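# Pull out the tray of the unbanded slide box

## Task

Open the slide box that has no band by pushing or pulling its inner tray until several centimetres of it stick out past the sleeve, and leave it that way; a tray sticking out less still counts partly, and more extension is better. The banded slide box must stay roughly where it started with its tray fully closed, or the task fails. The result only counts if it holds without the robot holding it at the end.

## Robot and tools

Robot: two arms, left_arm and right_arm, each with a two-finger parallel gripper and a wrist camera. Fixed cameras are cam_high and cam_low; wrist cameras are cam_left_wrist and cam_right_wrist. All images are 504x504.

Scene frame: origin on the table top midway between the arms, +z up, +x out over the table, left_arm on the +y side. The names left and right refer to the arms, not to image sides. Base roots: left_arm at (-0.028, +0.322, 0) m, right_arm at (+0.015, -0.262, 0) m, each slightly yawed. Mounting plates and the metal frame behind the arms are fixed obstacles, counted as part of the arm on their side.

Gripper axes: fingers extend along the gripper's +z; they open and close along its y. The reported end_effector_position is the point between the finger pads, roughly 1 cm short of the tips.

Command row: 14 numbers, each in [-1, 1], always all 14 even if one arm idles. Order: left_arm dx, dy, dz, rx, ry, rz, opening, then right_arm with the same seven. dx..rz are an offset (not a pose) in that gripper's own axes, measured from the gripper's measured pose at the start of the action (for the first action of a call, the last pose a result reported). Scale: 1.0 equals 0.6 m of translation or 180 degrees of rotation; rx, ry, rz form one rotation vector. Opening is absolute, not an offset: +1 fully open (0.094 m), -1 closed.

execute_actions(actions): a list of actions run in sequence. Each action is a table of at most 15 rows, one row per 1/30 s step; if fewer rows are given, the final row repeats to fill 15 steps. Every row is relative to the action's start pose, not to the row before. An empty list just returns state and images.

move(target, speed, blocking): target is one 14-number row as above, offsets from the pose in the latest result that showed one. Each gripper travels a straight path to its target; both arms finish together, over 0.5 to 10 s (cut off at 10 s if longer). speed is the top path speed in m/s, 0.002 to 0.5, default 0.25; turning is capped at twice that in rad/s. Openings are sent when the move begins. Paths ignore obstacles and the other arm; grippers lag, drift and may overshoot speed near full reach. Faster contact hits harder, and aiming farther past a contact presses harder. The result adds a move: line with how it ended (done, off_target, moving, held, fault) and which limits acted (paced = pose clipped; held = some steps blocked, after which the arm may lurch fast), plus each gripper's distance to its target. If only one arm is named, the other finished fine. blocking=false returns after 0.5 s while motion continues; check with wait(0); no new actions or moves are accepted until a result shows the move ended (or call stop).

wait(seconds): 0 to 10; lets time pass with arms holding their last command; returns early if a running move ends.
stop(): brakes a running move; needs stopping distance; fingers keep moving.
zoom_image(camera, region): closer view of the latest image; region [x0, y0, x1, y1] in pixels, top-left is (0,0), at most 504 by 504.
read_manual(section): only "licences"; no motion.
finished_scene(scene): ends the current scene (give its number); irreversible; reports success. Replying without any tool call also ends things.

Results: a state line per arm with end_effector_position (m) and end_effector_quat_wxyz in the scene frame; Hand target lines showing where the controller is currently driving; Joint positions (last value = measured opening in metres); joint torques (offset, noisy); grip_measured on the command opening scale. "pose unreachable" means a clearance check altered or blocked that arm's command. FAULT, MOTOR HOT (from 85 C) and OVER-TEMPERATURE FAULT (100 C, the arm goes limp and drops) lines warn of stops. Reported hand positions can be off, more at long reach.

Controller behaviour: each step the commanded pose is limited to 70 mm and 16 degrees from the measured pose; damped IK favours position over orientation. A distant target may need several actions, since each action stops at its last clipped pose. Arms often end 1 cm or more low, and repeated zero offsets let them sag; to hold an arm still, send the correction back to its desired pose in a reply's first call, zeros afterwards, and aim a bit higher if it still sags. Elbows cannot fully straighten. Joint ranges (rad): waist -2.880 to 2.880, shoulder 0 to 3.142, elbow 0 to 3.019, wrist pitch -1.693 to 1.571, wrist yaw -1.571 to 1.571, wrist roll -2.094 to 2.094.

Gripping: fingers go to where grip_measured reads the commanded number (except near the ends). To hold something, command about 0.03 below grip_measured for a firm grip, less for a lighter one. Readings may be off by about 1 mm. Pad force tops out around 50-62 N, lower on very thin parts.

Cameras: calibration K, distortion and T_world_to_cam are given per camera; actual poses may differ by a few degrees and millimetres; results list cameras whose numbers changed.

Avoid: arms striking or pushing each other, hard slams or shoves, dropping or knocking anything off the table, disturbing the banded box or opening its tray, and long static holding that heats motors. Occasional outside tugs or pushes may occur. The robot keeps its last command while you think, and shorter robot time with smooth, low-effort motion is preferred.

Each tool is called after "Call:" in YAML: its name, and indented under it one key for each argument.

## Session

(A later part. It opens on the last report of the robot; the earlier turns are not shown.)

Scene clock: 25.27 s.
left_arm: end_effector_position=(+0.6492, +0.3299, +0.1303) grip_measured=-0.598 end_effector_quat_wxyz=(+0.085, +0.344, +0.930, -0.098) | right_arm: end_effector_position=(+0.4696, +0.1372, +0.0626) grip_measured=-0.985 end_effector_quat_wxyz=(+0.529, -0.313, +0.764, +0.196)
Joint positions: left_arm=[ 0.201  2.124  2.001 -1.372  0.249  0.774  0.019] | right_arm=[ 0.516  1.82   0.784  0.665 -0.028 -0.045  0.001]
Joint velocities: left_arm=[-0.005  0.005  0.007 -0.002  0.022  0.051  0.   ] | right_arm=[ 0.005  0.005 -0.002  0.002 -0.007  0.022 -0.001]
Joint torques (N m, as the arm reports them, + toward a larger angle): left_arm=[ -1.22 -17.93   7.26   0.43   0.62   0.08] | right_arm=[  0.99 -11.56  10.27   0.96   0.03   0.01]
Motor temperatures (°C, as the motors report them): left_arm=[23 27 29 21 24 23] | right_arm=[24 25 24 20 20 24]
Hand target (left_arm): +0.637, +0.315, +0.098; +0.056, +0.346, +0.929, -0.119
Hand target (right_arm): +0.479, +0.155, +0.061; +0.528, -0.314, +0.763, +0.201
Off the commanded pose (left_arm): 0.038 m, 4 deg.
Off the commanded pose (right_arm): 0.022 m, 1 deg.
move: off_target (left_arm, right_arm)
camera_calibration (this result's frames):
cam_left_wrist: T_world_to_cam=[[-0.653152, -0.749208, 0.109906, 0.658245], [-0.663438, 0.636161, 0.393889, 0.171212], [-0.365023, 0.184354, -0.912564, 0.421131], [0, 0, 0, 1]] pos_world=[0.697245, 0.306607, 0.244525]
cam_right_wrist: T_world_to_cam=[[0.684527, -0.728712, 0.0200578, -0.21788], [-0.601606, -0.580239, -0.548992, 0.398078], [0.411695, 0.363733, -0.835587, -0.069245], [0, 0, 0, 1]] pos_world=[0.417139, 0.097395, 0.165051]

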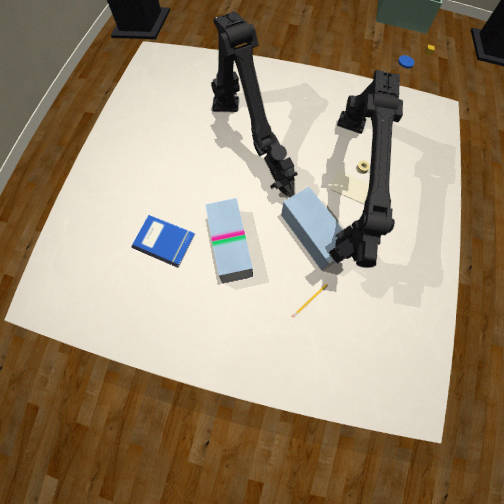

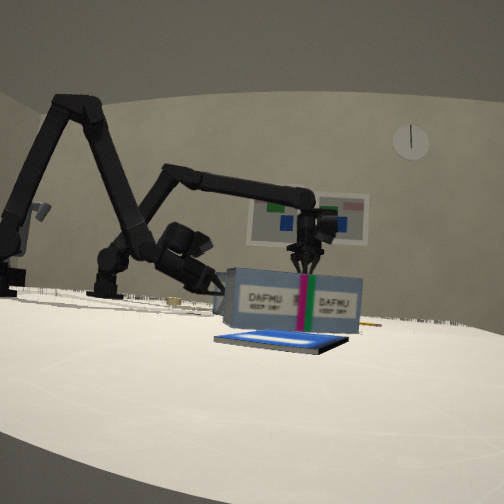

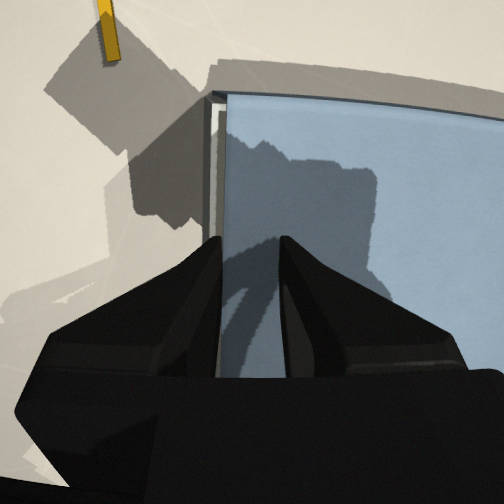

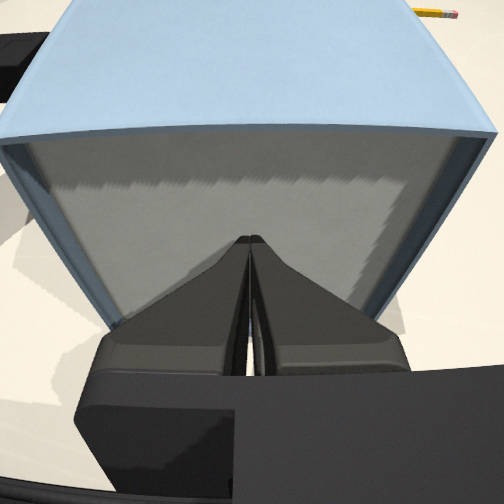

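Call:
move:
  target: [0,-0.03,0.06,0.015,0.015,0,-0.6,-0.04,0.022,0.135,0,0,0,-1]
  speed: 0.035

Scene clock: 28.07 s.
left_arm: end_effector_position=(+0.6550, +0.3424, +0.1314) grip_measured=-0.598 end_effector_quat_wxyz=(+0.094, +0.340, +0.932, -0.080) | right_arm: end_effector_position=(+0.5079, +0.1814, +0.0635) grip_measured=-0.985 end_effector_quat_wxyz=(+0.533, -0.312, +0.763, +0.191)
Joint positions: left_arm=[ 0.213  2.121  2.001 -1.346  0.224  0.774  0.019] | right_arm=[ 0.536  1.914  0.957  0.589  0.002 -0.045  0.001]
Joint velocities: left_arm=[ 0.005  0.015 -0.012 -0.007 -0.022 -0.066  0.001] | right_arm=[-0.024  0.005  0.002 -0.002 -0.066 -0.007  0.   ]
Joint torques (N m, as the arm reports them, + toward a larger angle): left_arm=[ -3.55 -17.57   8.08  -0.56   0.89  -0.03] | right_arm=[  0.95 -12.32  12.14   0.72   0.03   0.04]
Motor temperatures (°C, as the motors report them): left_arm=[23 27 29 21 24 23] | right_arm=[24 25 25 20 20 24]
Hand target (left_arm): +0.640, +0.309, +0.099; +0.055, +0.347, +0.930, -0.111
Hand target (right_arm): +0.519, +0.203, +0.057; +0.529, -0.313, +0.764, +0.196
Off the commanded pose (left_arm): 0.050 m, 6 deg.
Off the commanded pose (right_arm): 0.028 m, 1 deg.
move: off_target (left_arm, right_arm)
camera_calibration (this result's frames):
cam_left_wrist: T_world_to_cam=[[-0.645182, -0.760595, 0.0723609, 0.674879], [-0.682299, 0.616194, 0.393412, 0.185948], [-0.343816, 0.204451, -0.91651, 0.401649], [0, 0, 0, 1]] pos_world=[0.700385, 0.316612, 0.246127]
cam_right_wrist: T_world_to_cam=[[0.678767, -0.733703, 0.0308974, -0.208816], [-0.600479, -0.578755, -0.551786, 0.446658], [0.422729, 0.355981, -0.833414, -0.104708], [0, 0, 0, 1]] pos_world=[0.45421, 0.142571, 0.165646]

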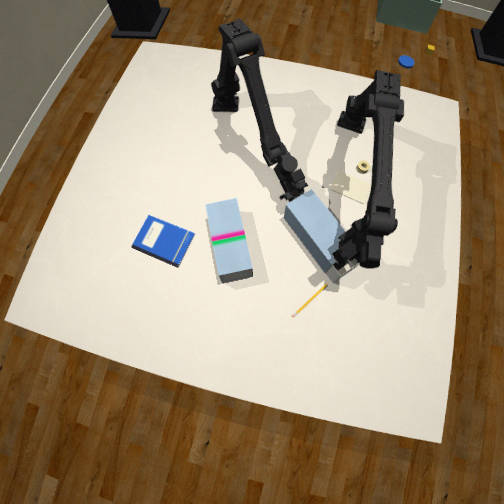

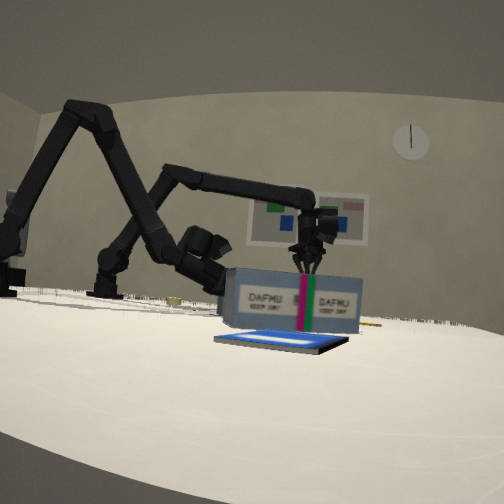

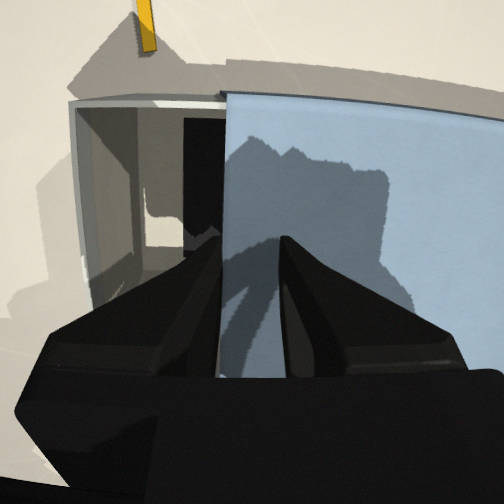

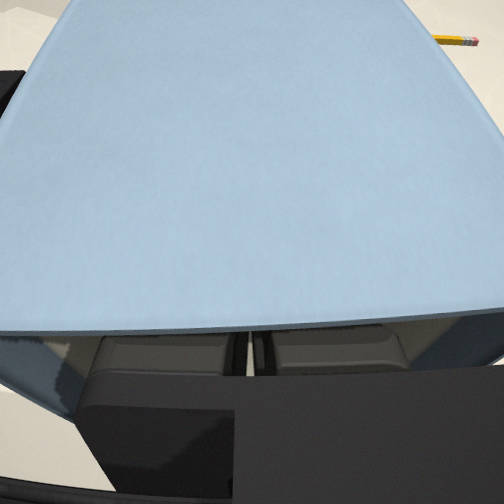

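Call:
move:
  target: [0,-0.05,0.06,0.025,0.02,0,-0.6,-0.012,0.02,0.092,0,-0.02,0,-1]
  speed: 0.035

Scene clock: 30.33 s.
left_arm: end_effector_position=(+0.6554, +0.3522, +0.1315) grip_measured=-0.598 end_effector_quat_wxyz=(+0.092, +0.335, +0.935, -0.070) | right_arm: end_effector_position=(+0.5297, +0.2058, +0.0580) grip_measured=-0.985 end_effector_quat_wxyz=(+0.554, -0.305, +0.750, +0.194)
Joint positions: left_arm=[ 0.222  2.12   2.001 -1.342  0.205  0.773  0.019] | right_arm=[ 0.545  2.     1.044  0.64   0.018 -0.043  0.001]
Joint velocities: left_arm=[-0.005 -0.015 -0.007  0.007 -0.037  0.022  0.   ] | right_arm=[-0.005  0.005 -0.017 -0.002 -0.022 -0.037 -0.   ]
Joint torques (N m, as the arm reports them, + toward a larger angle): left_arm=[ -4.15 -17.22   8.63  -1.09   1.07  -0.05] | right_arm=[  1.11 -13.64  11.24   1.76   0.09  -0.01]
Motor temperatures (°C, as the motors report them): left_arm=[23 28 29 21 25 23] | right_arm=[24 25 25 20 20 24]
Hand target (left_arm): +0.639, +0.314, +0.101; +0.051, +0.345, +0.931, -0.105
Hand target (right_arm): +0.538, +0.226, +0.051; +0.557, -0.306, +0.746, +0.200
Off the commanded pose (left_arm): 0.054 m, 6 deg.
Off the commanded pose (right_arm): 0.025 m, 1 deg.
move: off_target (left_arm, right_arm)
camera_calibration (this result's frames):
cam_left_wrist: T_world_to_cam=[[-0.635669, -0.769945, 0.0557661, 0.681849], [-0.691191, 0.599841, 0.403047, 0.190475], [-0.343775, 0.217659, -0.913479, 0.39487], [0, 0, 0, 1]] pos_world=[0.700831, 0.324785, 0.245911]
cam_right_wrist: T_world_to_cam=[[0.672128, -0.739595, 0.0352666, -0.201099], [-0.581111, -0.55642, -0.593891, 0.458411], [0.458861, 0.378677, -0.803772, -0.152668], [0, 0, 0, 1]] pos_world=[0.471606, 0.164149, 0.156628]

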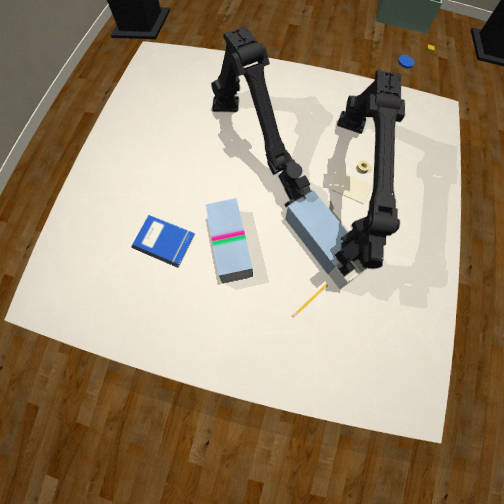

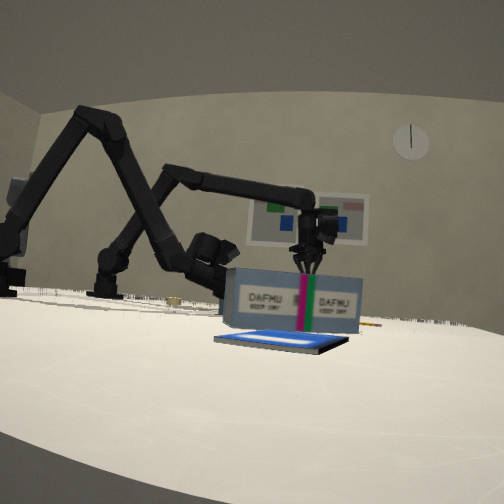

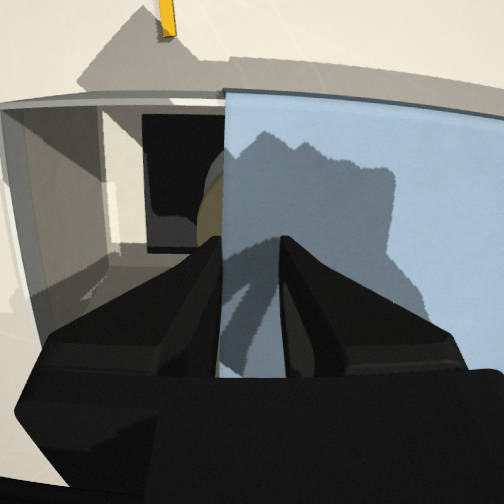

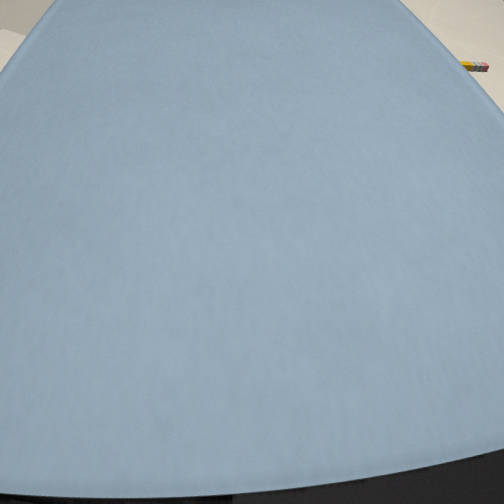

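Call:
move:
  target: [0,0.005,-0.12,0,0,0,-0.6,0.05,-0.008,-0.2,0,0,0,-1]
  speed: 0.12

Scene clock: 31.87 s.
left_arm: end_effector_position=(+0.6402, +0.3588, +0.1846) grip_measured=-0.598 end_effector_quat_wxyz=(+0.078, +0.334, +0.936, -0.076) | right_arm: end_effector_position=(+0.4389, +0.1199, +0.0556) grip_measured=-0.985 end_effector_quat_wxyz=(+0.542, -0.309, +0.758, +0.192)
Joint positions: left_arm=[ 0.234  2.087  2.086 -1.493  0.204  0.785  0.019] | right_arm=[ 0.539  1.801  0.676  0.779  0.01  -0.043  0.001]
Joint velocities: left_arm=[-0.015 -0.024 -0.007 -0.007  0.037 -0.007  0.001] | right_arm=[-0.024 -0.015  0.007 -0.007 -0.037 -0.051  0.   ]
Joint torques (N m, as the arm reports them, + toward a larger angle): left_arm=[  1.64 -19.2   14.79  -0.03   0.12   0.26] | right_arm=[ -0.63 -14.28   4.98   2.61  -0.11  -0.09]
Motor temperatures (°C, as the motors report them): left_arm=[23 28 29 21 25 23] | right_arm=[24 25 25 20 20 24]
Hand target (left_arm): +0.647, +0.368, +0.202; +0.093, +0.335, +0.935, -0.069
Hand target (right_arm): +0.442, +0.118, +0.065; +0.554, -0.305, +0.750, +0.194
Off the commanded pose (left_arm): 0.021 m, 2 deg.
Off the commanded pose (right_arm): 0.012 m, 2 deg.
move: off_target (left_arm, right_arm)
camera_calibration (this result's frames):
cam_left_wrist: T_world_to_cam=[[-0.633435, -0.770048, 0.0760616, 0.669113], [-0.678998, 0.600284, 0.422636, 0.143084], [-0.371109, 0.216067, -0.903102, 0.452825], [0, 0, 0, 1]] pos_world=[0.689041, 0.331518, 0.297581]
cam_right_wrist: T_world_to_cam=[[0.674839, -0.737251, 0.032442, -0.204769], [-0.593563, -0.568387, -0.569754, 0.361947], [0.438491, 0.365236, -0.821175, -0.0689243], [0, 0, 0, 1]] pos_world=[0.383247, 0.0799334, 0.156265]

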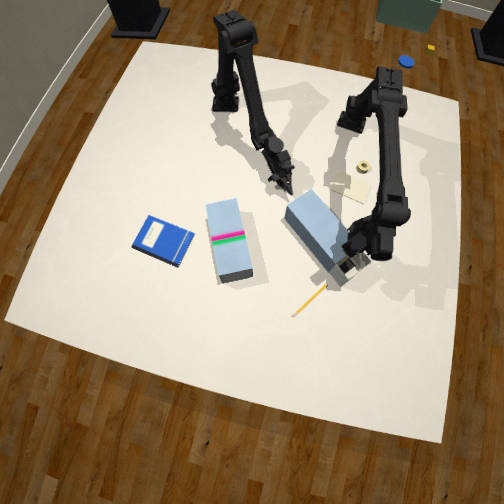

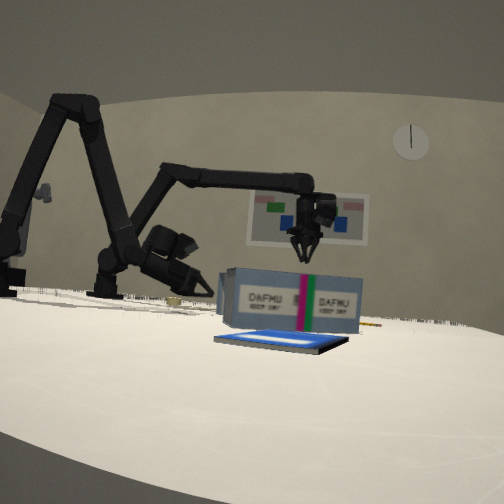

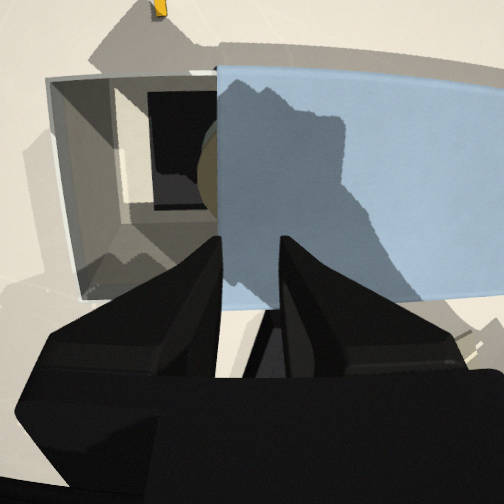

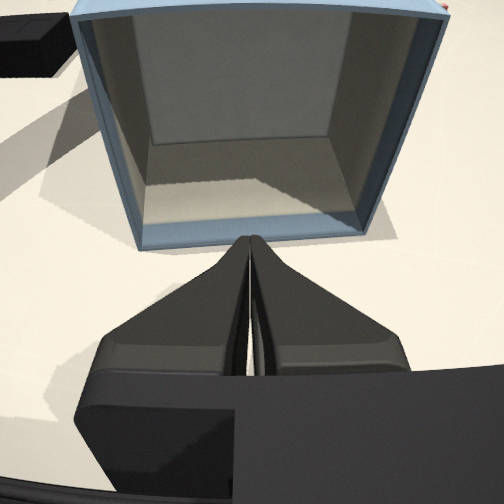

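Call:
finished_scene:
  scene: 1

The scene is finished: the task was done.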